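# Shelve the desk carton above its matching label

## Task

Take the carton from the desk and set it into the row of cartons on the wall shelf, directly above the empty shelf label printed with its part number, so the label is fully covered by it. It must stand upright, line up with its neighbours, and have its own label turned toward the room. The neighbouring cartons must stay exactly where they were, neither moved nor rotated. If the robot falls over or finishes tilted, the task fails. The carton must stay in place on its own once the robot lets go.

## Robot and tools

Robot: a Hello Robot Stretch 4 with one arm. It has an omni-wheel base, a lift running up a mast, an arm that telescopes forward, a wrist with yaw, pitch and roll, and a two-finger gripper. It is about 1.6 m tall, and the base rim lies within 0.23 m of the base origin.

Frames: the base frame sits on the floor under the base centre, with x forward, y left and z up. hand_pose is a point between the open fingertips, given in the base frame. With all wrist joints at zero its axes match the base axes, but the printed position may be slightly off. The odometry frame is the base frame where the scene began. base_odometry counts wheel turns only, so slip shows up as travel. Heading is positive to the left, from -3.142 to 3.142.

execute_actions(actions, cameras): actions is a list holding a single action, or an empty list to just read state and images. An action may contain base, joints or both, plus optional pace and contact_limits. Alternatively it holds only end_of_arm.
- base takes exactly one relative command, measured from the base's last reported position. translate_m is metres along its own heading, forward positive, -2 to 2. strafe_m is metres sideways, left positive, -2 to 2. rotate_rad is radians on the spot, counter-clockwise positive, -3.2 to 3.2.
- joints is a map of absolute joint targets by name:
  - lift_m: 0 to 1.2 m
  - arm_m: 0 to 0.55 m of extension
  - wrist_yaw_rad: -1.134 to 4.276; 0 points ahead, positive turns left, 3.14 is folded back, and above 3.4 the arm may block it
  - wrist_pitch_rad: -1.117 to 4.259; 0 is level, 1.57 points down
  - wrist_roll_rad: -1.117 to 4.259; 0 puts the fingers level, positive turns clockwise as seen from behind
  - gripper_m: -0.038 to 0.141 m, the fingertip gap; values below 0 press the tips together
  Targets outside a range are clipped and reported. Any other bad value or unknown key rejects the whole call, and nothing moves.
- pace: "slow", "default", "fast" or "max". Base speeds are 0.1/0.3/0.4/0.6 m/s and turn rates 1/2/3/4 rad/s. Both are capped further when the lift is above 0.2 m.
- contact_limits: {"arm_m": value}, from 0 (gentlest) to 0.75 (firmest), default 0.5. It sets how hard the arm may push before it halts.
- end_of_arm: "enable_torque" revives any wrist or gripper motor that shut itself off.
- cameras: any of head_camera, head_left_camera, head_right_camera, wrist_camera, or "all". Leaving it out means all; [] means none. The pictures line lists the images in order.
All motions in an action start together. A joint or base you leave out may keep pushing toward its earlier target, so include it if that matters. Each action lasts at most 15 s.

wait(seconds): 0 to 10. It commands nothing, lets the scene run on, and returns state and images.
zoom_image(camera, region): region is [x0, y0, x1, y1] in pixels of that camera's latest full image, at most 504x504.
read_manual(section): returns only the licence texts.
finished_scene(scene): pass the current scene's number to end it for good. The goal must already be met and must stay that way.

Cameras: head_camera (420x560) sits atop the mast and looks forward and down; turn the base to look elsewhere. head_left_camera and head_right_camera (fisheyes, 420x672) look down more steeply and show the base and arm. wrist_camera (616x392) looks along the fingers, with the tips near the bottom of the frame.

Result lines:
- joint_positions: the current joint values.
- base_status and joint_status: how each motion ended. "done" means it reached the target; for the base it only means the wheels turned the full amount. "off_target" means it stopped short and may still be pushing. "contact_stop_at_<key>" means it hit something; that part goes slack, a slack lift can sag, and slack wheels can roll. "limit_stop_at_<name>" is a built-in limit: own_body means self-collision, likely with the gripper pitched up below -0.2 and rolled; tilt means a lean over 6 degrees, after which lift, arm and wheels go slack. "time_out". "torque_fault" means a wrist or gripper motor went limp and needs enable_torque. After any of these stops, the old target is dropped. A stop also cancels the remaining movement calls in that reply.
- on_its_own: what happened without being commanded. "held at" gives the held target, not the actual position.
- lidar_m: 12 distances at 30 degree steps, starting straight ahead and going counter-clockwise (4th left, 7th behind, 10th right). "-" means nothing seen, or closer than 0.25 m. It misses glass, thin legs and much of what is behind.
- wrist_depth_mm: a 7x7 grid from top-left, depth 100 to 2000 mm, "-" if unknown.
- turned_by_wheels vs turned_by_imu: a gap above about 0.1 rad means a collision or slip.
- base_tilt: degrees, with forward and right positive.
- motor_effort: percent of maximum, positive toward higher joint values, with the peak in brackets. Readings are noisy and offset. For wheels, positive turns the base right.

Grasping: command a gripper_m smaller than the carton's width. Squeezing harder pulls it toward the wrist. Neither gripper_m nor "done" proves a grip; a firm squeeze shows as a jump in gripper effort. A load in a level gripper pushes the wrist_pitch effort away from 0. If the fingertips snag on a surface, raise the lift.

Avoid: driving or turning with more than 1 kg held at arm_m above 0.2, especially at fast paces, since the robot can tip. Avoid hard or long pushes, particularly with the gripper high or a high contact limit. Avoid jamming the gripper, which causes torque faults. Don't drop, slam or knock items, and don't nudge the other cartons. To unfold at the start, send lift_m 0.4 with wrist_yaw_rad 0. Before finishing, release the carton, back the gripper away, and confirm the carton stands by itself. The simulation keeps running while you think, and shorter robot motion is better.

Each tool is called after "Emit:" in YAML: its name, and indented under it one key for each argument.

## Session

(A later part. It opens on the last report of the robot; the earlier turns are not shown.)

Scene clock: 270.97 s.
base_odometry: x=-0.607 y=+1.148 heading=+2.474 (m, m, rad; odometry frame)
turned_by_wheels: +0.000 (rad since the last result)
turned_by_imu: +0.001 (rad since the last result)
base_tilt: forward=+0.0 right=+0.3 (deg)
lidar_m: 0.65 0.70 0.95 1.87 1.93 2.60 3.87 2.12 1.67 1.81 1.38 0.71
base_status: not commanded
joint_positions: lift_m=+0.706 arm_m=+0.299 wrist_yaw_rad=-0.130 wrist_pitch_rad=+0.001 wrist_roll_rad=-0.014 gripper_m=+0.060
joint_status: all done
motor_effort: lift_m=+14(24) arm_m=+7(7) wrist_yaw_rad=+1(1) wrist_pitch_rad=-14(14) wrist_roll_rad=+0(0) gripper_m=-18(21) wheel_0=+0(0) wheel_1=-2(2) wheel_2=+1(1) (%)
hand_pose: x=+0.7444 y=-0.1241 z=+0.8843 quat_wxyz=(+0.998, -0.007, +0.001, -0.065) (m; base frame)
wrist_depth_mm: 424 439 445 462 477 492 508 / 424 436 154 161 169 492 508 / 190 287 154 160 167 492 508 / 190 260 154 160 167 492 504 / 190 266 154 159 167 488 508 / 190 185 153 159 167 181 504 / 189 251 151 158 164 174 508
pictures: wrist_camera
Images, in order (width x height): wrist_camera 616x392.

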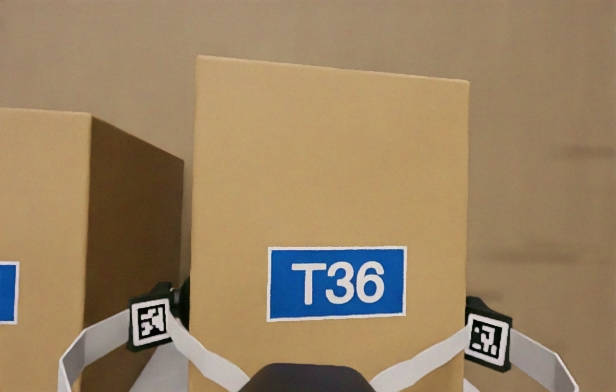

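Emit:
execute_actions:
  actions:
    - {"joints":{"lift_m":0.698},"pace":"slow"}
  cameras: []

Emit:
execute_actions:
  actions:
    - {"joints":{"gripper_m":0.135},"pace":"slow"}
  cameras: ["wrist_camera","head_camera"]

Scene clock: 284.87 s.
base_odometry: x=-0.607 y=+1.148 heading=+2.474 (m, m, rad; odometry frame)
turned_by_wheels: +0.000 (rad since the last result)
turned_by_imu: +0.001 (rad since the last result)
base_tilt: forward=+0.0 right=+0.3 (deg)
lidar_m: 0.65 0.71 0.96 1.86 1.91 2.61 3.83 2.12 1.62 1.80 1.40 0.73
base_status: not commanded
joint_positions: lift_m=+0.698 arm_m=+0.299 wrist_yaw_rad=-0.130 wrist_pitch_rad=+0.001 wrist_roll_rad=-0.014 gripper_m=+0.060
joint_status: all done
motor_effort: lift_m=+14(12) arm_m=+7(7) wrist_yaw_rad=+1(1) wrist_pitch_rad=-14(15) wrist_roll_rad=-1(1) gripper_m=-19(20) wheel_0=+0(0) wheel_1=-2(2) wheel_2=+0(1) (%)
hand_pose: x=+0.7444 y=-0.1241 z=+0.8763 quat_wxyz=(+0.998, -0.007, +0.001, -0.065) (m; base frame)
wrist_depth_mm: 424 436 449 462 477 492 508 / 421 436 155 160 169 492 508 / 190 257 154 160 167 488 508 / 190 262 154 160 168 492 504 / 190 266 154 160 167 496 504 / 190 184 153 159 167 181 504 / 189 250 151 157 164 175 508
pictures: none
No camera images: the call's "cameras" was empty. Leave "cameras" out to get every camera's image.

Scene clock: 288.37 s.
base_odometry: x=-0.607 y=+1.148 heading=+2.474 (m, m, rad; odometry frame)
turned_by_wheels: +0.000 (rad since the last result)
turned_by_imu: +0.001 (rad since the last result)
base_tilt: forward=+0.0 right=+0.3 (deg)
lidar_m: 0.68 0.69 0.93 1.85 1.93 2.61 3.85 2.12 1.64 1.82 1.41 0.70
base_status: not commanded
joint_positions: lift_m=+0.698 arm_m=+0.299 wrist_yaw_rad=-0.130 wrist_pitch_rad=+0.000 wrist_roll_rad=-0.014 gripper_m=+0.135
joint_status: all done
motor_effort: lift_m=+14(14) arm_m=+7(7) wrist_yaw_rad=+1(1) wrist_pitch_rad=-11(15) wrist_roll_rad=+0(1) gripper_m=+1(18) wheel_0=+0(0) wheel_1=-2(2) wheel_2=+1(0) (%)
hand_pose: x=+0.7444 y=-0.1241 z=+0.8766 quat_wxyz=(+0.998, -0.007, +0.000, -0.065) (m; base frame)
wrist_depth_mm: 424 436 449 459 477 492 508 / 421 439 445 459 477 492 508 / 191 258 439 186 195 492 512 / 190 262 436 185 193 492 508 / 190 264 180 184 191 492 504 / 190 205 179 183 190 210 508 / 190 248 177 142 189 289 508
pictures: head_camera, wrist_camera
Images, in order (width x height): head_camera 420x560, wrist_camera 616x392.

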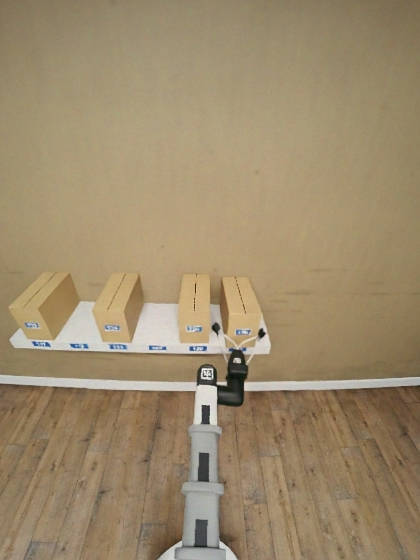

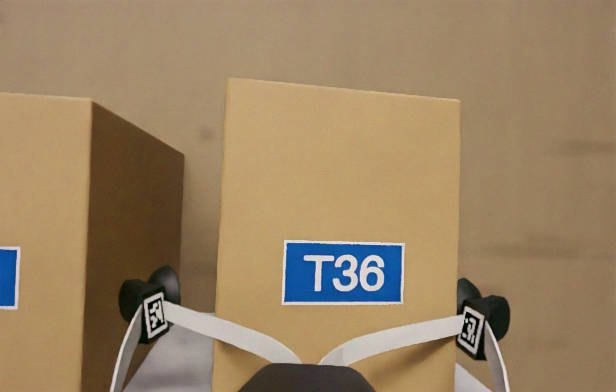

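Emit:
execute_actions:
  actions:
    - {"joints":{"arm_m":0.0},"pace":"slow"}
  cameras: []

Emit:
execute_actions:
  actions:
    - {"joints":{"wrist_yaw_rad":0.0}}
  cameras: ["wrist_camera","head_camera"]

Scene clock: 302.50 s.
base_odometry: x=-0.607 y=+1.148 heading=+2.474 (m, m, rad; odometry frame)
turned_by_wheels: +0.000 (rad since the last result)
turned_by_imu: +0.002 (rad since the last result)
base_tilt: forward=+0.0 right=+0.3 (deg)
lidar_m: 0.66 0.70 0.97 1.85 1.91 2.62 3.85 2.10 1.66 1.80 0.28 0.25
base_status: not commanded
joint_positions: lift_m=+0.698 arm_m=+0.002 wrist_yaw_rad=-0.130 wrist_pitch_rad=-0.001 wrist_roll_rad=-0.014 gripper_m=+0.135
joint_status: all done
motor_effort: lift_m=+14(14) arm_m=-7(7) wrist_yaw_rad=+1(0) wrist_pitch_rad=-9(10) wrist_roll_rad=+0(0) gripper_m=+3(1) wheel_0=+0(1) wheel_1=-2(2) wheel_2=+1(1) (%)
hand_pose: x=+0.4479 y=-0.1241 z=+0.8768 quat_wxyz=(+0.998, -0.007, +0.000, -0.065) (m; base frame)
wrist_depth_mm: 699 723 741 768 788 831 842 / 707 723 750 778 788 820 842 / 707 723 741 768 788 809 842 / 699 480 741 768 788 809 842 / 691 484 699 768 798 831 842 / 466 462 488 504 788 214 842 / 699 715 741 148 798 809 842
pictures: none
No camera images: the call's "cameras" was empty. Leave "cameras" out to get every camera's image.

Scene clock: 303.07 s.
base_odometry: x=-0.607 y=+1.148 heading=+2.474 (m, m, rad; odometry frame)
turned_by_wheels: +0.000 (rad since the last result)
turned_by_imu: +0.000 (rad since the last result)
base_tilt: forward=+0.0 right=+0.3 (deg)
lidar_m: 0.68 0.70 0.97 1.85 1.94 2.65 3.84 2.08 1.59 1.79 0.28 0.25
base_status: not commanded
joint_positions: lift_m=+0.698 arm_m=+0.002 wrist_yaw_rad=-0.001 wrist_pitch_rad=-0.001 wrist_roll_rad=-0.014 gripper_m=+0.135
joint_status: all done
motor_effort: lift_m=+14(14) arm_m=-7(7) wrist_yaw_rad=+3(6) wrist_pitch_rad=-9(9) wrist_roll_rad=-1(1) gripper_m=+0(1) wheel_0=+0(0) wheel_1=-2(2) wheel_2=+0(1) (%)
hand_pose: x=+0.4615 y=-0.0876 z=+0.8768 quat_wxyz=(+1.000, -0.007, +0.000, +0.000) (m; base frame)
wrist_depth_mm: 750 750 750 750 741 750 750 / 750 750 750 750 750 759 759 / 750 759 750 750 750 759 750 / 564 750 496 750 750 750 750 / 580 741 492 759 750 750 750 / 480 484 480 492 508 214 750 / 750 750 741 148 741 750 750
pictures: head_camera, wrist_camera
Images, in order (width x height): head_camera 420x560, wrist_camera 616x392.

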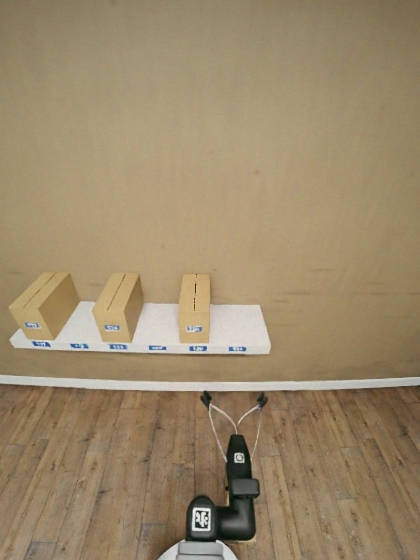

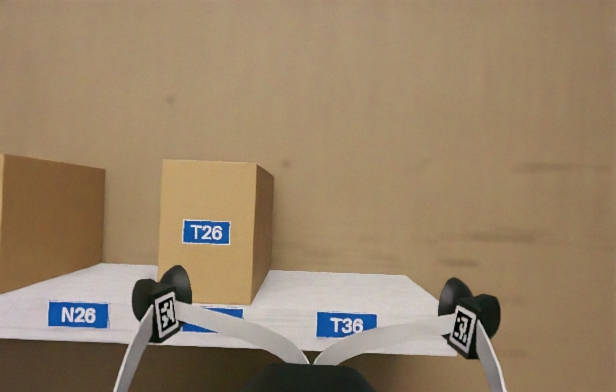

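Emit:
execute_actions:
  actions: []
  cameras: ["head_left_camera","head_right_camera"]

Scene clock: 310.50 s.
base_odometry: x=-0.607 y=+1.148 heading=+2.474 (m, m, rad; odometry frame)
turned_by_wheels: +0.000 (rad since the last result)
turned_by_imu: +0.001 (rad since the last result)
base_tilt: forward=+0.0 right=+0.3 (deg)
lidar_m: 0.67 0.70 0.95 1.84 1.92 2.61 3.85 2.11 1.65 1.80 0.25 0.25
base_status: not commanded
joint_positions: lift_m=+0.698 arm_m=+0.002 wrist_yaw_rad=-0.001 wrist_pitch_rad=-0.001 wrist_roll_rad=-0.014 gripper_m=+0.135
joint_status: all done
motor_effort: lift_m=+14(14) arm_m=-7(7) wrist_yaw_rad=+2(6) wrist_pitch_rad=-9(9) wrist_roll_rad=-1(1) gripper_m=+1(1) wheel_0=+0(0) wheel_1=-2(2) wheel_2=+1(1) (%)
hand_pose: x=+0.4615 y=-0.0876 z=+0.8768 quat_wxyz=(+1.000, -0.007, +0.000, +0.000) (m; base frame)
wrist_depth_mm: 750 759 750 750 759 759 750 / 759 759 750 750 750 750 759 / 741 750 750 750 750 750 750 / 574 741 492 750 750 750 750 / 574 741 492 741 750 759 741 / 484 480 480 492 512 213 741 / 750 750 741 148 750 741 750
pictures: head_left_camera, head_right_camera
Images, in order (width x height): head_left_camera 420x672, head_right_camera 420x672.

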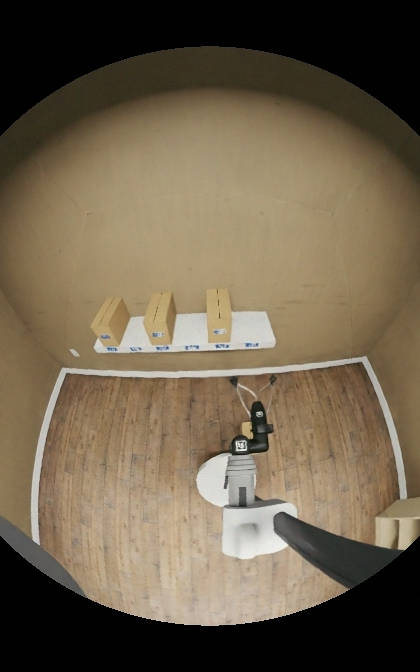

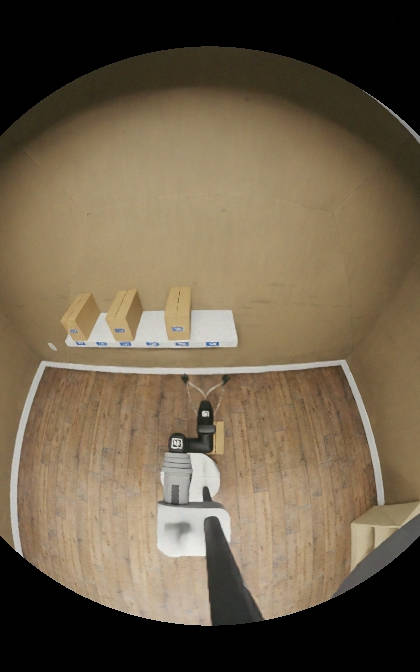

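Emit:
execute_actions:
  actions:
    - {"base":{"translate_m":-0.7}}
  cameras: ["head_camera","head_left_camera"]

Scene clock: 324.03 s.
base_odometry: x=-0.058 y=+0.715 heading=+2.473 (m, m, rad; odometry frame)
turned_by_wheels: +0.000 (rad since the last result)
turned_by_imu: +0.001 (rad since the last result)
base_tilt: forward=+0.0 right=+0.3 (deg)
lidar_m: 0.86 1.42 1.96 1.84 1.92 2.57 2.69 2.36 1.49 1.43 1.91 1.71
base_status: done
joint_positions: lift_m=+0.698 arm_m=+0.002 wrist_yaw_rad=+0.000 wrist_pitch_rad=-0.001 wrist_roll_rad=-0.014 gripper_m=+0.135
joint_status: not commanded
motor_effort: lift_m=+14(14) arm_m=-7(7) wrist_yaw_rad=+2(3) wrist_pitch_rad=-9(9) wrist_roll_rad=+0(1) gripper_m=+0(0) wheel_0=-1(2) wheel_1=+0(5) wheel_2=+0(10) (%)
hand_pose: x=+0.4616 y=-0.0875 z=+0.8768 quat_wxyz=(+1.000, -0.007, +0.000, +0.000) (m; base frame)
wrist_depth_mm: 1464 1499 1464 1464 1499 1499 1499 / 1464 1464 1499 1499 1499 1464 1499 / 1464 1464 1464 1464 1464 1499 1499 / 1430 1430 1430 1499 1464 1464 1499 / 1464 1281 1281 1464 1499 1464 1499 / 1464 1464 1464 1464 1464 213 1499 / 1464 1430 1464 148 1464 1464 1499
pictures: head_camera, head_left_camera
Images, in order (width x height): head_camera 420x560, head_left_camera 420x672.

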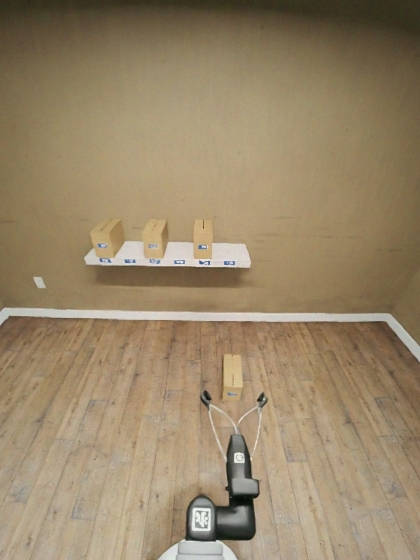

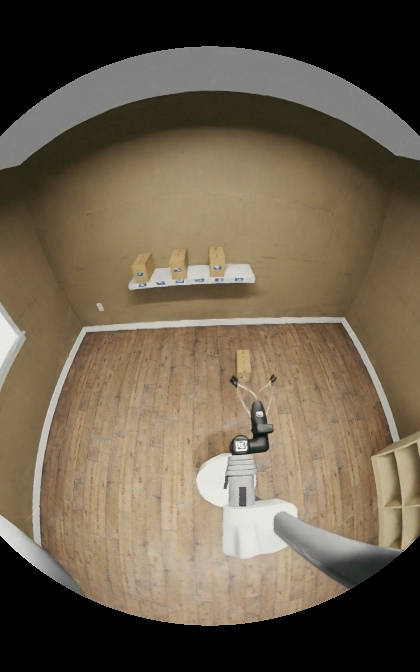

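Emit:
execute_actions:
  actions:
    - {"joints":{"lift_m":0.02,"wrist_pitch_rad":0.3,"gripper_m":0.141}}
  cameras: ["head_camera","wrist_camera"]

Scene clock: 338.47 s.
base_odometry: x=-0.058 y=+0.715 heading=+2.473 (m, m, rad; odometry frame)
turned_by_wheels: +0.000 (rad since the last result)
turned_by_imu: +0.002 (rad since the last result)
base_tilt: forward=+0.0 right=+0.3 (deg)
lidar_m: 0.88 1.43 1.96 1.82 1.93 2.56 2.69 2.37 1.51 1.41 1.89 1.72
base_status: not commanded
joint_positions: lift_m=+0.082 arm_m=+0.002 wrist_yaw_rad=+0.000 wrist_pitch_rad=+0.302 wrist_roll_rad=-0.014 gripper_m=+0.141
joint_status: lift_m limit_stop_at_own_body (moved -0.617 of -0.678); the others done
on_its_own: lift_m is slack since a limit_stop_at_own_body (your +0.020 is given up); arm_m is slack since a limit_stop_at_own_body
motor_effort: lift_m=+18(17) arm_m=+0(7) wrist_yaw_rad=+1(2) wrist_pitch_rad=-7(10) wrist_roll_rad=-1(0) gripper_m=-1(1) wheel_0=-1(1) wheel_1=+0(0) wheel_2=+0(1) (%)
hand_pose: x=+0.4485 y=-0.0874 z=+0.1741 quat_wxyz=(+0.989, -0.007, +0.151, +0.001) (m; base frame)
wrist_depth_mm: 1336 1366 1336 1366 1366 1336 1366 / 1397 1366 1397 1366 1397 1397 1397 / 1464 1430 1464 1430 1430 1430 1464 / 960 991 1008 1025 676 1098 1098 / 668 676 683 691 691 723 732 / 508 210 496 525 530 213 549 / 410 397 415 148 410 410 433
pictures: head_camera, wrist_camera
Images, in order (width x height): head_camera 420x560, wrist_camera 616x392.

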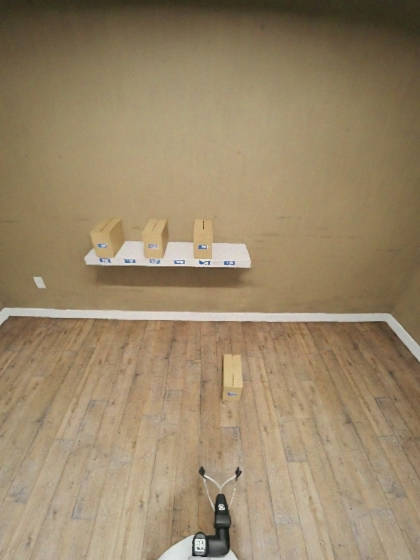

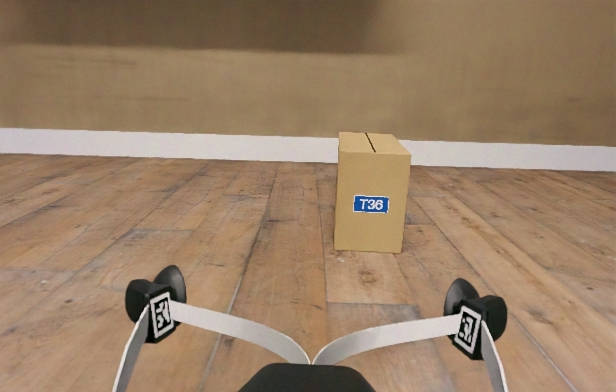

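Emit:
execute_actions:
  actions:
    - {"base":{"strafe_m":-0.11},"joints":{"arm_m":0.25,"lift_m":0.09}}
  cameras: []

Emit:
execute_actions:
  actions:
    - {"joints":{"lift_m":0.02},"pace":"slow"}
  cameras: ["head_camera","wrist_camera"]

Scene clock: 349.70 s.
base_odometry: x=+0.010 y=+0.801 heading=+2.473 (m, m, rad; odometry frame)
turned_by_wheels: +0.000 (rad since the last result)
turned_by_imu: +0.001 (rad since the last result)
base_tilt: forward=+0.0 right=+0.4 (deg)
lidar_m: 0.88 1.43 2.05 1.94 2.06 2.69 3.09 2.36 1.37 1.29 1.79 1.72
base_status: done
joint_positions: lift_m=+0.090 arm_m=+0.249 wrist_yaw_rad=+0.000 wrist_pitch_rad=+0.302 wrist_roll_rad=-0.014 gripper_m=+0.141
joint_status: all done
motor_effort: lift_m=+23(21) arm_m=+7(7) wrist_yaw_rad=+1(2) wrist_pitch_rad=-7(8) wrist_roll_rad=+0(0) gripper_m=+2(0) wheel_0=+0(7) wheel_1=+0(8) wheel_2=+0(3) (%)
hand_pose: x=+0.6951 y=-0.0874 z=+0.1820 quat_wxyz=(+0.989, -0.007, +0.150, +0.001) (m; base frame)
wrist_depth_mm: 1118 1118 1118 1118 1118 1118 1098 / 1182 1182 1160 1160 1160 1160 1160 / 1229 1205 1229 1182 1205 1205 1205 / 976 1008 1025 421 1078 1118 1118 / 676 691 654 436 715 741 741 / 512 210 480 455 544 213 554 / 418 407 427 148 415 421 439
pictures: none
No camera images: the call's "cameras" was empty. Leave "cameras" out to get every camera's image.

Scene clock: 351.17 s.
base_odometry: x=+0.010 y=+0.801 heading=+2.473 (m, m, rad; odometry frame)
turned_by_wheels: +0.000 (rad since the last result)
turned_by_imu: +0.000 (rad since the last result)
base_tilt: forward=+0.0 right=+0.3 (deg)
lidar_m: 0.88 1.42 2.08 1.96 2.04 2.73 3.08 2.35 1.36 1.31 1.77 1.73
base_status: not commanded
joint_positions: lift_m=+0.020 arm_m=+0.249 wrist_yaw_rad=+0.000 wrist_pitch_rad=+0.302 wrist_roll_rad=-0.014 gripper_m=+0.141
joint_status: all done
motor_effort: lift_m=+13(21) arm_m=+7(7) wrist_yaw_rad=+1(1) wrist_pitch_rad=-8(8) wrist_roll_rad=+1(1) gripper_m=+0(2) wheel_0=+0(0) wheel_1=+0(0) wheel_2=+1(1) (%)
hand_pose: x=+0.6951 y=-0.0874 z=+0.1128 quat_wxyz=(+0.989, -0.007, +0.150, +0.001) (m; base frame)
wrist_depth_mm: 1118 1098 1118 1118 1118 1098 1118 / 1160 1182 1138 1160 1160 1160 1138 / 1160 1205 1182 404 1205 1205 1182 / 759 768 723 418 831 854 878 / 521 530 504 436 554 559 569 / 397 210 392 410 415 213 424 / 320 312 329 148 320 322 340
pictures: head_camera, wrist_camera
Images, in order (width x height): head_camera 420x560, wrist_camera 616x392.

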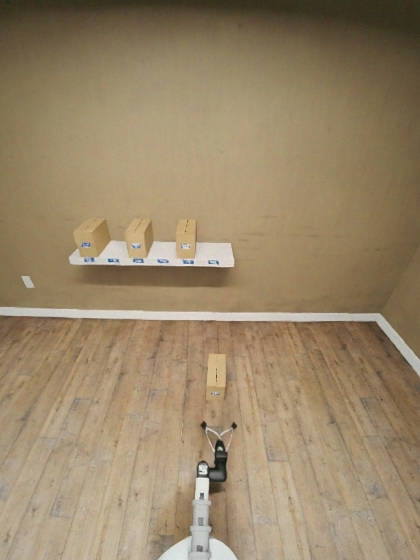

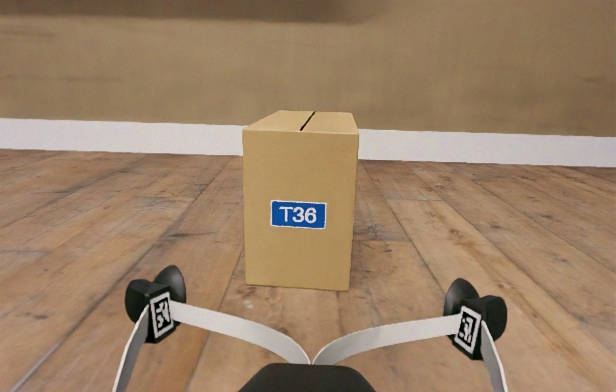

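Emit:
execute_actions:
  actions:
    - {"joints":{"arm_m":0.49},"pace":"slow","contact_limits":{"arm_m":0.15}}
  cameras: ["wrist_camera"]

Scene clock: 377.93 s.
base_odometry: x=+0.010 y=+0.801 heading=+2.473 (m, m, rad; odometry frame)
turned_by_wheels: +0.000 (rad since the last result)
turned_by_imu: +0.002 (rad since the last result)
base_tilt: forward=+0.0 right=+0.3 (deg)
lidar_m: 0.90 1.41 2.06 1.94 2.02 2.67 3.10 2.36 1.40 1.32 1.79 1.71
base_status: not commanded
joint_positions: lift_m=+0.020 arm_m=+0.489 wrist_yaw_rad=+0.000 wrist_pitch_rad=+0.302 wrist_roll_rad=-0.014 gripper_m=+0.141
joint_status: all done
motor_effort: lift_m=+13(13) arm_m=+7(7) wrist_yaw_rad=+1(1) wrist_pitch_rad=-7(7) wrist_roll_rad=-1(1) gripper_m=+1(1) wheel_0=+0(0) wheel_1=+0(0) wheel_2=+1(1) (%)
contact_limits: arm_m 0.15
hand_pose: x=+0.9351 y=-0.0874 z=+0.1128 quat_wxyz=(+0.989, -0.007, +0.150, +0.001) (m; base frame)
wrist_depth_mm: 891 878 891 878 891 878 878 / 931 904 917 917 917 917 917 / 946 960 960 334 931 946 946 / 750 768 207 199 220 842 866 / 517 525 215 206 205 564 569 / 397 210 220 216 212 212 427 / 319 312 236 148 307 322 338
pictures: wrist_camera
Images, in order (width x height): wrist_camera 616x392.

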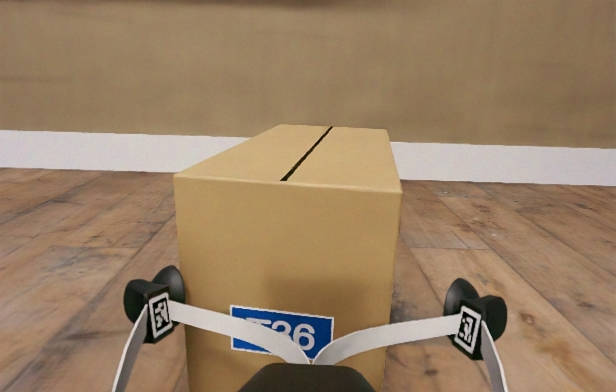

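Emit:
execute_actions:
  actions:
    - {"joints":{"gripper_m":0.05},"pace":"slow"}
  cameras: ["wrist_camera","head_camera"]

Scene clock: 390.13 s.
base_odometry: x=+0.010 y=+0.801 heading=+2.473 (m, m, rad; odometry frame)
turned_by_wheels: +0.000 (rad since the last result)
turned_by_imu: +0.002 (rad since the last result)
base_tilt: forward=+0.0 right=+0.3 (deg)
lidar_m: 0.92 1.42 2.05 1.93 2.04 2.71 3.08 2.36 1.39 1.30 1.79 1.74
base_status: not commanded
joint_positions: lift_m=+0.020 arm_m=+0.489 wrist_yaw_rad=+0.000 wrist_pitch_rad=+0.302 wrist_roll_rad=-0.014 gripper_m=+0.050
joint_status: all done
motor_effort: lift_m=+13(13) arm_m=+7(7) wrist_yaw_rad=+1(1) wrist_pitch_rad=-7(8) wrist_roll_rad=-1(0) gripper_m=-4(5) wheel_0=+0(0) wheel_1=+0(0) wheel_2=+1(1) (%)
hand_pose: x=+0.9351 y=-0.0874 z=+0.1127 quat_wxyz=(+0.989, -0.007, +0.151, +0.001) (m; base frame)
wrist_depth_mm: 891 878 878 891 878 891 878 / 917 931 917 917 917 917 917 / 946 946 946 334 370 960 946 / 750 778 242 217 277 842 866 / 517 530 253 224 314 564 574 / 397 399 200 236 213 418 424 / 320 310 278 151 289 325 340
pictures: head_camera, wrist_camera
Images, in order (width x height): head_camera 420x560, wrist_camera 616x392.

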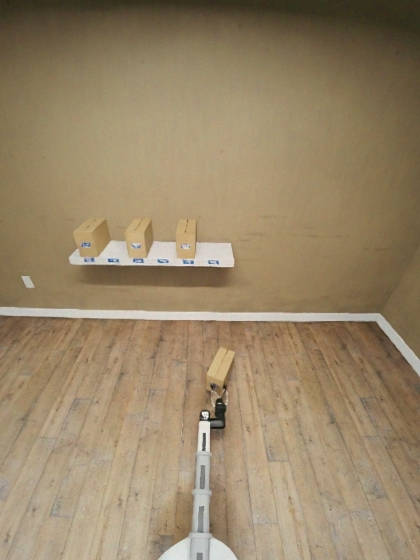

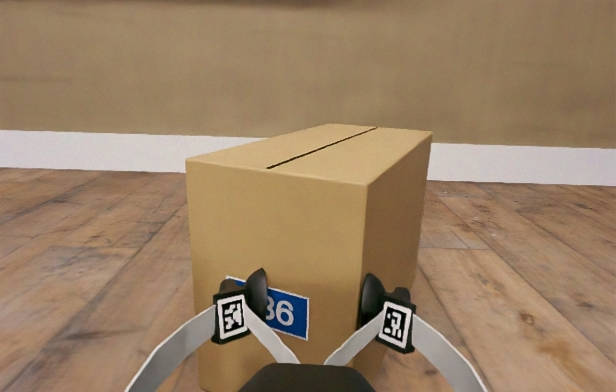

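Emit:
execute_actions:
  actions:
    - {"joints":{"gripper_m":0.141,"arm_m":0.25},"pace":"slow"}
  cameras: ["wrist_camera","head_camera"]

Scene clock: 402.43 s.
base_odometry: x=+0.010 y=+0.801 heading=+2.473 (m, m, rad; odometry frame)
turned_by_wheels: +0.000 (rad since the last result)
turned_by_imu: +0.002 (rad since the last result)
base_tilt: forward=+0.0 right=+0.3 (deg)
lidar_m: 0.91 1.44 2.05 1.93 2.04 2.68 3.08 2.38 1.38 1.31 1.80 1.74
base_status: not commanded
joint_positions: lift_m=+0.020 arm_m=+0.251 wrist_yaw_rad=+0.000 wrist_pitch_rad=+0.302 wrist_roll_rad=-0.014 gripper_m=+0.141
joint_status: all done
motor_effort: lift_m=+13(13) arm_m=-7(6) wrist_yaw_rad=+1(1) wrist_pitch_rad=-8(7) wrist_roll_rad=+0(1) gripper_m=-2(3) wheel_0=+0(0) wheel_1=+0(0) wheel_2=+1(1) (%)
hand_pose: x=+0.6976 y=-0.0874 z=+0.1127 quat_wxyz=(+0.989, -0.007, +0.151, +0.001) (m; base frame)
wrist_depth_mm: 1118 1118 1118 1118 1098 1118 1118 / 1160 1160 1160 1138 1160 1138 1138 / 1205 1205 1182 459 1182 1182 1182 / 750 768 788 469 699 842 866 / 525 530 535 484 549 564 574 / 397 210 392 413 415 213 427 / 320 314 329 148 322 322 338
pictures: head_camera, wrist_camera
Images, in order (width x height): head_camera 420x560, wrist_camera 616x392.

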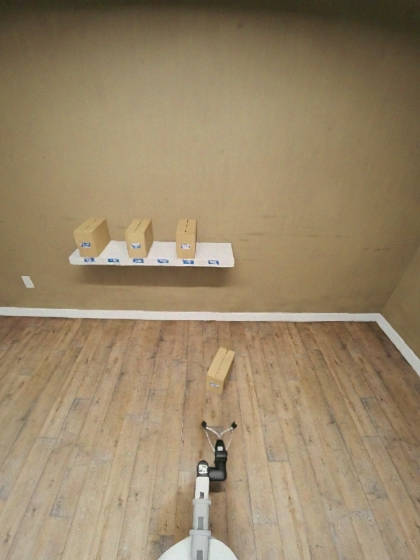

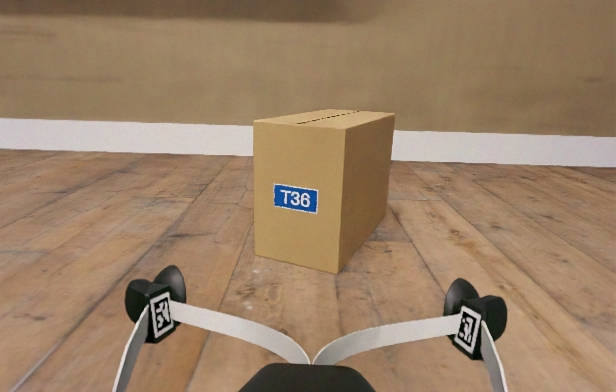

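Emit:
execute_actions:
  actions:
    - {"base":{"rotate_rad":-0.38}}
  cameras: []

Emit:
execute_actions:
  actions:
    - {"base":{"strafe_m":0.358}}
  cameras: ["wrist_camera","head_camera"]

Scene clock: 423.43 s.
base_odometry: x=+0.010 y=+0.801 heading=+2.093 (m, m, rad; odometry frame)
turned_by_wheels: -0.380 (rad since the last result)
turned_by_imu: -0.379 (rad since the last result)
base_tilt: forward=+0.0 right=+0.3 (deg)
lidar_m: 0.92 0.93 1.50 2.00 1.93 2.15 3.12 2.27 1.75 1.34 1.30 1.86
base_status: done
joint_positions: lift_m=+0.020 arm_m=+0.251 wrist_yaw_rad=+0.000 wrist_pitch_rad=+0.302 wrist_roll_rad=-0.014 gripper_m=+0.141
joint_status: not commanded
motor_effort: lift_m=+13(13) arm_m=-7(7) wrist_yaw_rad=+2(2) wrist_pitch_rad=-8(8) wrist_roll_rad=-1(0) gripper_m=+0(1) wheel_0=+1(3) wheel_1=-1(5) wheel_2=-1(7) (%)
hand_pose: x=+0.6975 y=-0.0875 z=+0.1127 quat_wxyz=(+0.989, -0.007, +0.151, +0.001) (m; base frame)
wrist_depth_mm: 1008 1078 1182 1281 1366 1499 1499 / 1042 1118 1205 1336 1464 1618 1499 / 455 668 1255 1336 1464 1661 1464 / 462 654 788 809 831 854 854 / 466 530 535 544 554 564 574 / 394 210 389 413 415 213 424 / 320 314 327 148 320 322 340
pictures: none
No camera images: the call's "cameras" was empty. Leave "cameras" out to get every camera's image.

Scene clock: 425.93 s.
base_odometry: x=-0.300 y=+0.622 heading=+2.094 (m, m, rad; odometry frame)
turned_by_wheels: +0.000 (rad since the last result)
turned_by_imu: +0.002 (rad since the last result)
base_tilt: forward=+0.0 right=+0.3 (deg)
lidar_m: 0.87 1.22 1.34 1.64 1.60 1.81 2.68 2.42 2.20 1.65 1.89 1.94
base_status: done
joint_positions: lift_m=+0.020 arm_m=+0.251 wrist_yaw_rad=+0.000 wrist_pitch_rad=+0.302 wrist_roll_rad=-0.014 gripper_m=+0.141
joint_status: not commanded
motor_effort: lift_m=+14(15) arm_m=-7(7) wrist_yaw_rad=+2(1) wrist_pitch_rad=-8(8) wrist_roll_rad=-1(0) gripper_m=+0(1) wheel_0=+2(4) wheel_1=-1(8) wheel_2=+1(3) (%)
hand_pose: x=+0.6975 y=-0.0875 z=+0.1126 quat_wxyz=(+0.989, -0.007, +0.151, +0.001) (m; base frame)
wrist_depth_mm: 891 960 1025 1118 1229 1336 1464 / 931 991 1078 1182 1281 1430 1576 / 946 1025 1098 415 1308 1430 1618 / 750 768 715 427 831 842 866 / 521 525 504 449 554 564 569 / 394 209 389 410 418 213 427 / 319 312 327 148 322 322 338
pictures: head_camera, wrist_camera
Images, in order (width x height): head_camera 420x560, wrist_camera 616x392.

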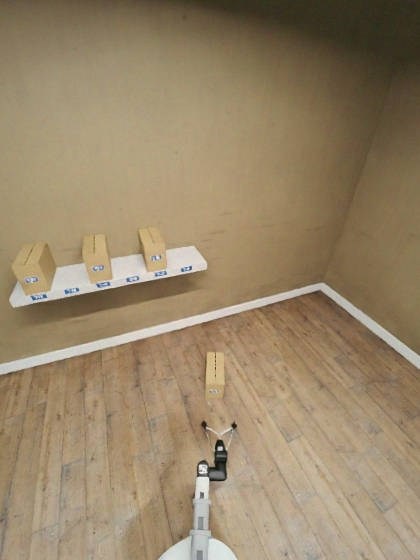

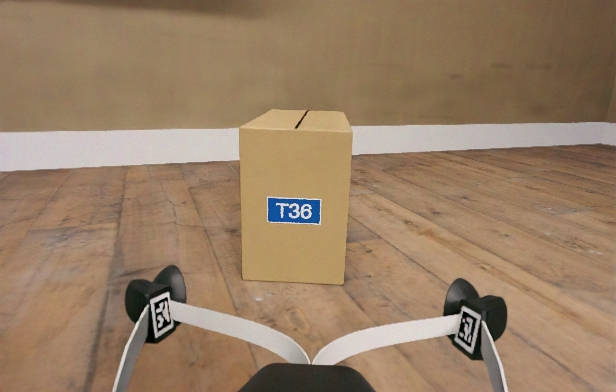

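Emit:
execute_actions:
  actions:
    - {"base":{"strafe_m":0.012}}
  cameras: []

Emit:
execute_actions:
  actions:
    - {"base":{"translate_m":0.06},"joints":{"arm_m":0.49},"pace":"slow","contact_limits":{"arm_m":0.15}}
  cameras: ["wrist_camera","head_camera"]

Scene clock: 438.37 s.
base_odometry: x=-0.310 y=+0.616 heading=+2.094 (m, m, rad; odometry frame)
turned_by_wheels: +0.000 (rad since the last result)
turned_by_imu: +0.001 (rad since the last result)
base_tilt: forward=+0.0 right=+0.3 (deg)
lidar_m: 0.89 1.22 1.32 1.62 1.61 1.76 2.64 2.39 2.17 1.65 1.94 1.95
base_status: done
joint_positions: lift_m=+0.020 arm_m=+0.251 wrist_yaw_rad=+0.000 wrist_pitch_rad=+0.302 wrist_roll_rad=-0.014 gripper_m=+0.141
joint_status: not commanded
motor_effort: lift_m=+15(14) arm_m=-7(7) wrist_yaw_rad=+1(2) wrist_pitch_rad=-7(8) wrist_roll_rad=-1(0) gripper_m=+1(2) wheel_0=+1(6) wheel_1=+2(7) wheel_2=+0(0) (%)
hand_pose: x=+0.6975 y=-0.0875 z=+0.1126 quat_wxyz=(+0.989, -0.007, +0.151, +0.001) (m; base frame)
wrist_depth_mm: 891 976 1025 1118 1205 1308 1464 / 931 991 1060 1160 1255 1397 1537 / 931 1008 1098 415 1308 1430 1576 / 759 768 778 427 809 842 866 / 521 530 530 445 554 564 569 / 397 211 389 413 418 212 427 / 320 312 327 148 322 324 338
pictures: none
No camera images: the call's "cameras" was empty. Leave "cameras" out to get every camera's image.

Scene clock: 442.03 s.
base_odometry: x=-0.340 y=+0.668 heading=+2.094 (m, m, rad; odometry frame)
turned_by_wheels: +0.000 (rad since the last result)
turned_by_imu: +0.001 (rad since the last result)
base_tilt: forward=+0.0 right=+0.3 (deg)
lidar_m: 0.88 1.17 1.28 1.66 1.63 1.81 2.66 2.47 2.18 1.66 2.05 1.87
base_status: done
joint_positions: lift_m=+0.020 arm_m=+0.489 wrist_yaw_rad=+0.000 wrist_pitch_rad=+0.302 wrist_roll_rad=-0.014 gripper_m=+0.141
joint_status: all done
motor_effort: lift_m=+14(14) arm_m=+7(7) wrist_yaw_rad=+1(2) wrist_pitch_rad=-8(8) wrist_roll_rad=-1(0) gripper_m=-1(2) wheel_0=+0(11) wheel_1=+1(5) wheel_2=-2(5) (%)
contact_limits: arm_m 0.15
hand_pose: x=+0.9351 y=-0.0874 z=+0.1126 quat_wxyz=(+0.989, -0.007, +0.151, +0.001) (m; base frame)
wrist_depth_mm: 676 715 778 842 904 1008 1118 / 691 732 798 866 960 1060 1138 / 715 759 820 334 991 1098 1205 / 707 759 181 176 178 854 866 / 521 530 186 180 176 559 564 / 397 209 192 188 183 213 424 / 319 312 205 148 193 322 338
pictures: head_camera, wrist_camera
Images, in order (width x height): head_camera 420x560, wrist_camera 616x392.

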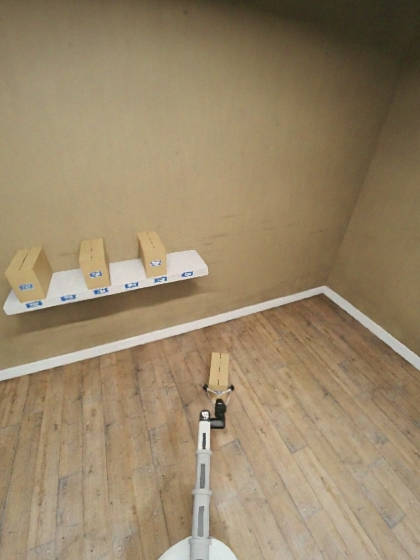

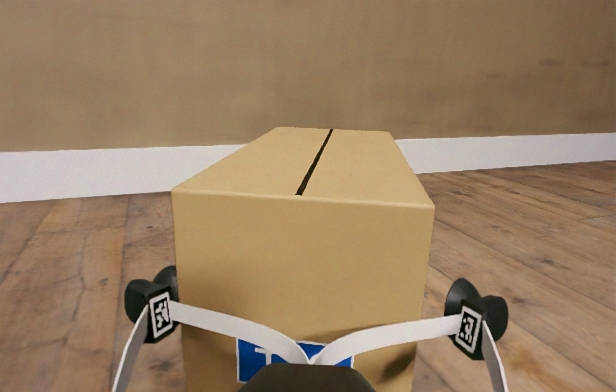

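Emit:
execute_actions:
  actions:
    - {"joints":{"gripper_m":0.05},"pace":"slow"}
  cameras: ["wrist_camera"]

Scene clock: 455.13 s.
base_odometry: x=-0.340 y=+0.668 heading=+2.094 (m, m, rad; odometry frame)
turned_by_wheels: +0.000 (rad since the last result)
turned_by_imu: +0.002 (rad since the last result)
base_tilt: forward=+0.0 right=+0.3 (deg)
lidar_m: 0.90 1.16 1.26 1.68 1.62 1.79 2.66 2.46 2.13 1.67 2.05 1.87
base_status: not commanded
joint_positions: lift_m=+0.020 arm_m=+0.489 wrist_yaw_rad=+0.000 wrist_pitch_rad=+0.303 wrist_roll_rad=-0.014 gripper_m=+0.050
joint_status: all done
motor_effort: lift_m=+15(15) arm_m=+7(7) wrist_yaw_rad=+1(1) wrist_pitch_rad=-12(12) wrist_roll_rad=-1(1) gripper_m=-20(17) wheel_0=+0(0) wheel_1=+1(1) wheel_2=-2(2) (%)
hand_pose: x=+0.9350 y=-0.0874 z=+0.1123 quat_wxyz=(+0.988, -0.007, +0.151, +0.001) (m; base frame)
wrist_depth_mm: 661 723 768 831 904 1008 1078 / 691 741 798 878 946 1042 1160 / 715 768 809 310 976 1098 1205 / 707 759 162 160 158 831 866 / 517 525 167 164 161 525 564 / 392 183 174 171 168 379 424 / 306 307 179 176 174 180 336
pictures: wrist_camera
Images, in order (width x height): wrist_camera 616x392.

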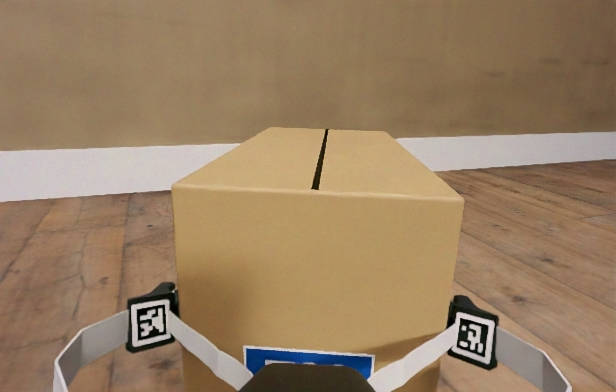

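Emit:
execute_actions:
  actions:
    - {"joints":{"lift_m":0.3},"pace":"slow"}
  cameras: ["wrist_camera","head_camera"]

Scene clock: 472.37 s.
base_odometry: x=-0.340 y=+0.668 heading=+2.094 (m, m, rad; odometry frame)
turned_by_wheels: +0.000 (rad since the last result)
turned_by_imu: +0.002 (rad since the last result)
base_tilt: forward=+0.1 right=+0.3 (deg)
lidar_m: 0.89 1.16 1.28 1.68 1.62 1.80 2.67 2.45 2.18 1.65 2.02 1.89
base_status: not commanded
joint_positions: lift_m=+0.300 arm_m=+0.489 wrist_yaw_rad=+0.000 wrist_pitch_rad=+0.304 wrist_roll_rad=-0.014 gripper_m=+0.050
joint_status: all done
motor_effort: lift_m=+24(26) arm_m=+7(7) wrist_yaw_rad=+2(1) wrist_pitch_rad=-13(14) wrist_roll_rad=+0(0) gripper_m=-19(20) wheel_0=+0(0) wheel_1=+1(1) wheel_2=-3(2) (%)
hand_pose: x=+0.9349 y=-0.0874 z=+0.3914 quat_wxyz=(+0.988, -0.007, +0.152, +0.001) (m; base frame)
wrist_depth_mm: 668 715 778 831 904 991 1118 / 691 741 798 866 946 1060 1160 / 715 768 820 330 976 1098 1229 / 750 798 163 161 158 1182 1308 / 768 831 167 165 162 1182 1281 / 778 183 175 171 169 842 946 / 683 683 179 176 173 179 750
pictures: head_camera, wrist_camera
Images, in order (width x height): head_camera 420x560, wrist_camera 616x392.

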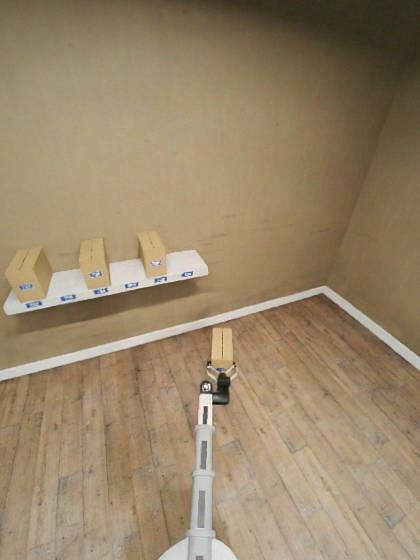

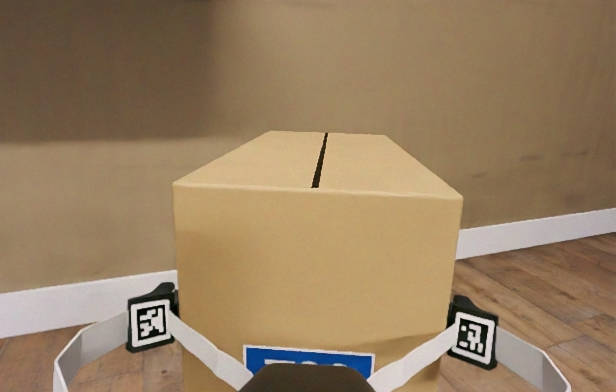

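Held. Retract arm, raise, and rotate back square.

Emit:
execute_actions:
  actions:
    - {"base":{"rotate_rad":0.38},"joints":{"lift_m":0.85,"arm_m":0.0}}
  cameras: ["wrist_camera","head_camera"]

Scene clock: 481.47 s.
base_odometry: x=-0.340 y=+0.668 heading=+2.474 (m, m, rad; odometry frame)
turned_by_wheels: +0.380 (rad since the last result)
turned_by_imu: +0.382 (rad since the last result)
base_tilt: forward=+0.0 right=+0.4 (deg)
lidar_m: 0.37 1.21 1.72 1.62 1.69 2.30 3.32 2.59 1.71 1.62 2.09 0.38
base_status: done
joint_positions: lift_m=+0.850 arm_m=+0.002 wrist_yaw_rad=+0.000 wrist_pitch_rad=+0.304 wrist_roll_rad=-0.014 gripper_m=+0.050
joint_status: all done
motor_effort: lift_m=+23(26) arm_m=-7(9) wrist_yaw_rad=+1(5) wrist_pitch_rad=-14(14) wrist_roll_rad=+0(0) gripper_m=-22(19) wheel_0=-1(10) wheel_1=-1(6) wheel_2=+1(8) (%)
hand_pose: x=+0.4483 y=-0.0875 z=+0.9413 quat_wxyz=(+0.988, -0.007, +0.152, +0.001) (m; base frame)
wrist_depth_mm: 1160 1160 1160 1138 1160 1160 1160 / 1182 1205 1205 1205 1182 1205 1182 / 1281 1060 991 329 1229 1255 1255 / 1308 1078 162 161 159 1281 1308 / 1366 1366 167 165 163 1366 1366 / 1464 183 175 171 169 1397 1430 / 1430 1464 179 176 173 179 1464
pictures: head_camera, wrist_camera
Images, in order (width x height): head_camera 420x560, wrist_camera 616x392.

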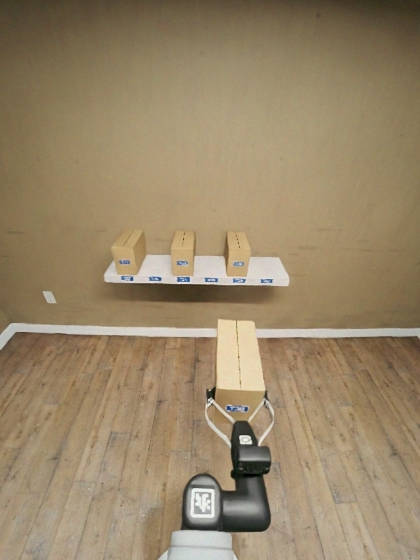

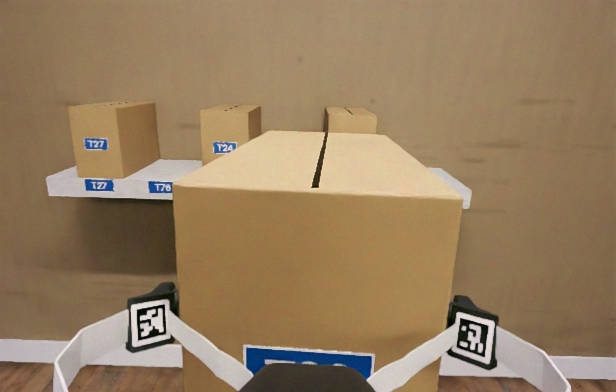

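Emit:
execute_actions:
  actions:
    - {"base":{"strafe_m":-0.265}}
  cameras: []

Emit:
execute_actions:
  actions:
    - {"base":{"translate_m":0.5}}
  cameras: ["wrist_camera","head_camera"]

Scene clock: 495.97 s.
base_odometry: x=-0.176 y=+0.876 heading=+2.474 (m, m, rad; odometry frame)
turned_by_wheels: +0.000 (rad since the last result)
turned_by_imu: +0.001 (rad since the last result)
base_tilt: forward=+0.0 right=+0.3 (deg)
lidar_m: 0.38 1.21 1.97 1.88 2.02 2.63 3.28 2.07 1.41 1.38 1.84 0.39
base_status: done
joint_positions: lift_m=+0.850 arm_m=+0.002 wrist_yaw_rad=+0.000 wrist_pitch_rad=+0.304 wrist_roll_rad=-0.014 gripper_m=+0.050
joint_status: not commanded
motor_effort: lift_m=+23(23) arm_m=-7(7) wrist_yaw_rad=+2(1) wrist_pitch_rad=-14(14) wrist_roll_rad=+0(0) gripper_m=-21(18) wheel_0=-1(10) wheel_1=+0(10) wheel_2=-1(0) (%)
hand_pose: x=+0.4483 y=-0.0874 z=+0.9414 quat_wxyz=(+0.988, -0.007, +0.152, +0.001) (m; base frame)
wrist_depth_mm: 1160 1182 1160 1160 1160 1160 1160 / 1205 1182 1205 1205 1205 1205 1182 / 1118 1025 1255 330 1229 1255 1281 / 1336 1025 163 161 159 1281 1281 / 1397 1397 168 165 162 1366 1366 / 1464 183 175 172 168 1430 1430 / 1430 1464 179 176 173 179 1499
pictures: none
No camera images: the call's "cameras" was empty. Leave "cameras" out to get every camera's image.

Scene clock: 499.10 s.
base_odometry: x=-0.569 y=+1.186 heading=+2.474 (m, m, rad; odometry frame)
turned_by_wheels: +0.000 (rad since the last result)
turned_by_imu: +0.002 (rad since the last result)
base_tilt: forward=+0.0 right=+0.3 (deg)
lidar_m: 0.36 0.69 1.00 1.89 1.99 2.72 3.94 2.03 1.57 1.75 1.41 0.39
base_status: done
joint_positions: lift_m=+0.850 arm_m=+0.002 wrist_yaw_rad=+0.000 wrist_pitch_rad=+0.304 wrist_roll_rad=-0.014 gripper_m=+0.050
joint_status: not commanded
motor_effort: lift_m=+23(23) arm_m=-7(7) wrist_yaw_rad=+1(1) wrist_pitch_rad=-14(14) wrist_roll_rad=-1(0) gripper_m=-22(21) wheel_0=-1(9) wheel_1=+1(5) wheel_2=+2(9) (%)
hand_pose: x=+0.4483 y=-0.0874 z=+0.9414 quat_wxyz=(+0.988, -0.007, +0.152, +0.001) (m; base frame)
wrist_depth_mm: 683 691 683 691 683 683 683 / 715 707 715 715 715 715 707 / 683 732 535 329 732 750 741 / 654 525 162 161 158 768 778 / 597 539 167 164 162 809 809 / 866 183 175 172 168 842 842 / 904 904 179 176 174 180 878
pictures: head_camera, wrist_camera
Images, in order (width x height): head_camera 420x560, wrist_camera 616x392.

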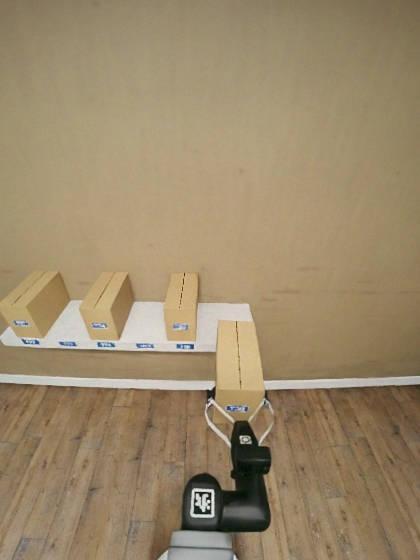

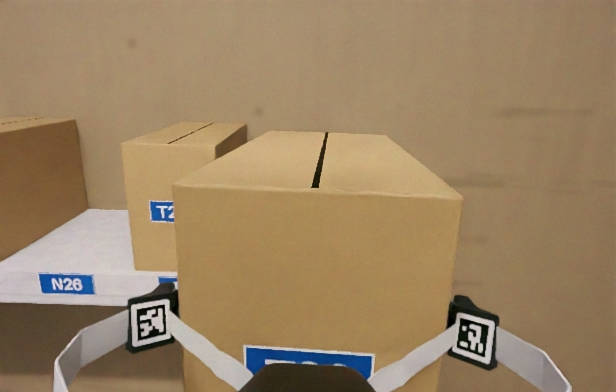

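Emit:
execute_actions:
  actions:
    - {"joints":{"arm_m":0.2},"pace":"slow","contact_limits":{"arm_m":0.1}}
  cameras: ["wrist_camera","head_camera"]

Scene clock: 511.80 s.
base_odometry: x=-0.569 y=+1.186 heading=+2.474 (m, m, rad; odometry frame)
turned_by_wheels: +0.000 (rad since the last result)
turned_by_imu: +0.002 (rad since the last result)
base_tilt: forward=+0.0 right=+0.3 (deg)
lidar_m: 0.58 0.71 0.99 1.90 1.98 2.69 3.94 2.08 1.60 1.76 1.41 0.72
base_status: not commanded
joint_positions: lift_m=+0.850 arm_m=+0.199 wrist_yaw_rad=+0.000 wrist_pitch_rad=+0.304 wrist_roll_rad=-0.014 gripper_m=+0.050
joint_status: all done
motor_effort: lift_m=+23(22) arm_m=+7(7) wrist_yaw_rad=+1(1) wrist_pitch_rad=-14(14) wrist_roll_rad=+0(0) gripper_m=-18(17) wheel_0=-1(1) wheel_1=+1(1) wheel_2=+1(1) (%)
contact_limits: arm_m 0.1
hand_pose: x=+0.6449 y=-0.0874 z=+0.9414 quat_wxyz=(+0.988, -0.007, +0.152, +0.001) (m; base frame)
wrist_depth_mm: 504 500 504 500 500 500 500 / 525 521 521 521 521 521 517 / 549 512 535 329 535 544 544 / 306 309 163 161 158 564 564 / 320 322 167 165 163 597 591 / 336 183 175 172 169 615 621 / 349 347 179 176 173 180 640
pictures: head_camera, wrist_camera
Images, in order (width x height): head_camera 420x560, wrist_camera 616x392.

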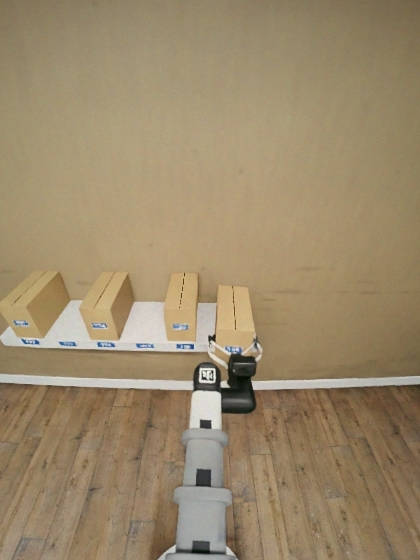

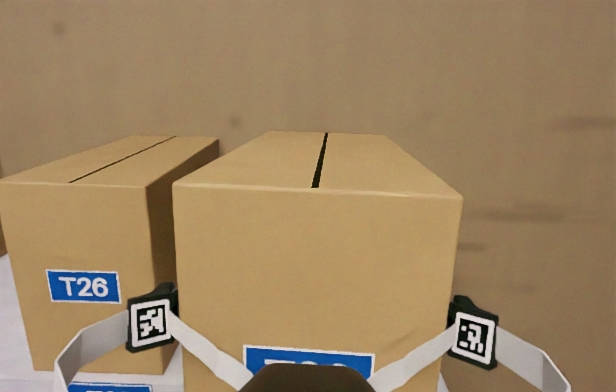

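Emit:
execute_actions:
  actions:
    - {"joints":{"arm_m":0.325},"pace":"slow","contact_limits":{"arm_m":0.1}}
  cameras: []

Emit:
execute_actions:
  actions:
    - {"joints":{"lift_m":0.81},"pace":"slow"}
  cameras: ["wrist_camera","head_camera"]

Scene clock: 522.63 s.
base_odometry: x=-0.569 y=+1.186 heading=+2.474 (m, m, rad; odometry frame)
turned_by_wheels: +0.000 (rad since the last result)
turned_by_imu: +0.002 (rad since the last result)
base_tilt: forward=+0.0 right=+0.3 (deg)
lidar_m: 0.68 0.73 0.95 1.90 1.98 2.70 3.93 2.05 1.59 1.75 1.43 0.72
base_status: not commanded
joint_positions: lift_m=+0.850 arm_m=+0.324 wrist_yaw_rad=+0.000 wrist_pitch_rad=+0.304 wrist_roll_rad=-0.014 gripper_m=+0.050
joint_status: all done
motor_effort: lift_m=+23(23) arm_m=+7(7) wrist_yaw_rad=+1(1) wrist_pitch_rad=-14(14) wrist_roll_rad=-1(1) gripper_m=-20(19) wheel_0=-1(1) wheel_1=+1(1) wheel_2=+1(1) (%)
contact_limits: arm_m 0.1
hand_pose: x=+0.7699 y=-0.0874 z=+0.9414 quat_wxyz=(+0.988, -0.007, +0.152, +0.001) (m; base frame)
wrist_depth_mm: 384 384 384 382 384 382 382 / 402 402 399 397 399 399 397 / 418 415 413 329 410 413 413 / 268 314 162 161 159 430 433 / 204 291 168 165 162 455 452 / 195 183 175 172 169 466 477 / 199 278 178 176 174 180 496
pictures: none
No camera images: the call's "cameras" was empty. Leave "cameras" out to get every camera's image.

Scene clock: 523.80 s.
base_odometry: x=-0.569 y=+1.186 heading=+2.474 (m, m, rad; odometry frame)
turned_by_wheels: +0.000 (rad since the last result)
turned_by_imu: +0.000 (rad since the last result)
base_tilt: forward=+0.0 right=+0.3 (deg)
lidar_m: 0.69 0.71 0.99 1.89 1.98 2.69 3.93 2.02 1.56 1.73 1.41 0.77
base_status: not commanded
joint_positions: lift_m=+0.810 arm_m=+0.324 wrist_yaw_rad=+0.000 wrist_pitch_rad=+0.303 wrist_roll_rad=-0.014 gripper_m=+0.050
joint_status: all done
motor_effort: lift_m=+13(22) arm_m=+7(7) wrist_yaw_rad=+1(1) wrist_pitch_rad=-11(14) wrist_roll_rad=+0(0) gripper_m=-20(22) wheel_0=-1(1) wheel_1=+1(1) wheel_2=+1(1) (%)
hand_pose: x=+0.7700 y=-0.0874 z=+0.9024 quat_wxyz=(+0.988, -0.007, +0.151, +0.001) (m; base frame)
wrist_depth_mm: 384 384 384 382 382 384 382 / 402 399 397 399 397 399 399 / 260 324 413 291 375 415 415 / 193 291 161 159 157 430 430 / 195 294 166 163 160 452 452 / 195 183 173 171 167 469 473 / 198 279 179 176 173 180 496
pictures: head_camera, wrist_camera
Images, in order (width x height): head_camera 420x560, wrist_camera 616x392.

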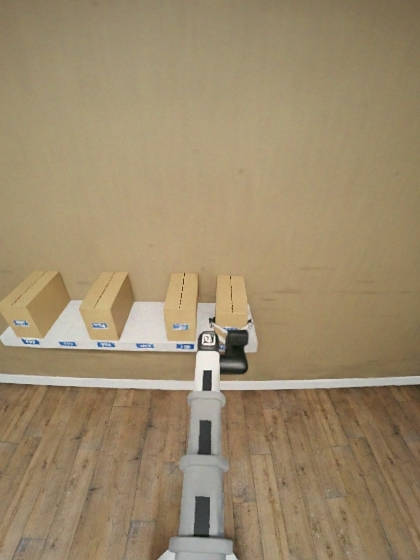

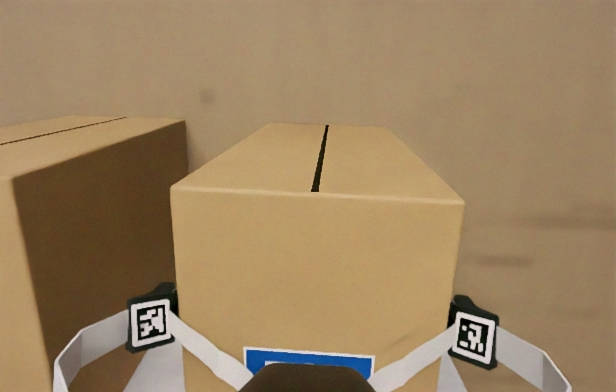

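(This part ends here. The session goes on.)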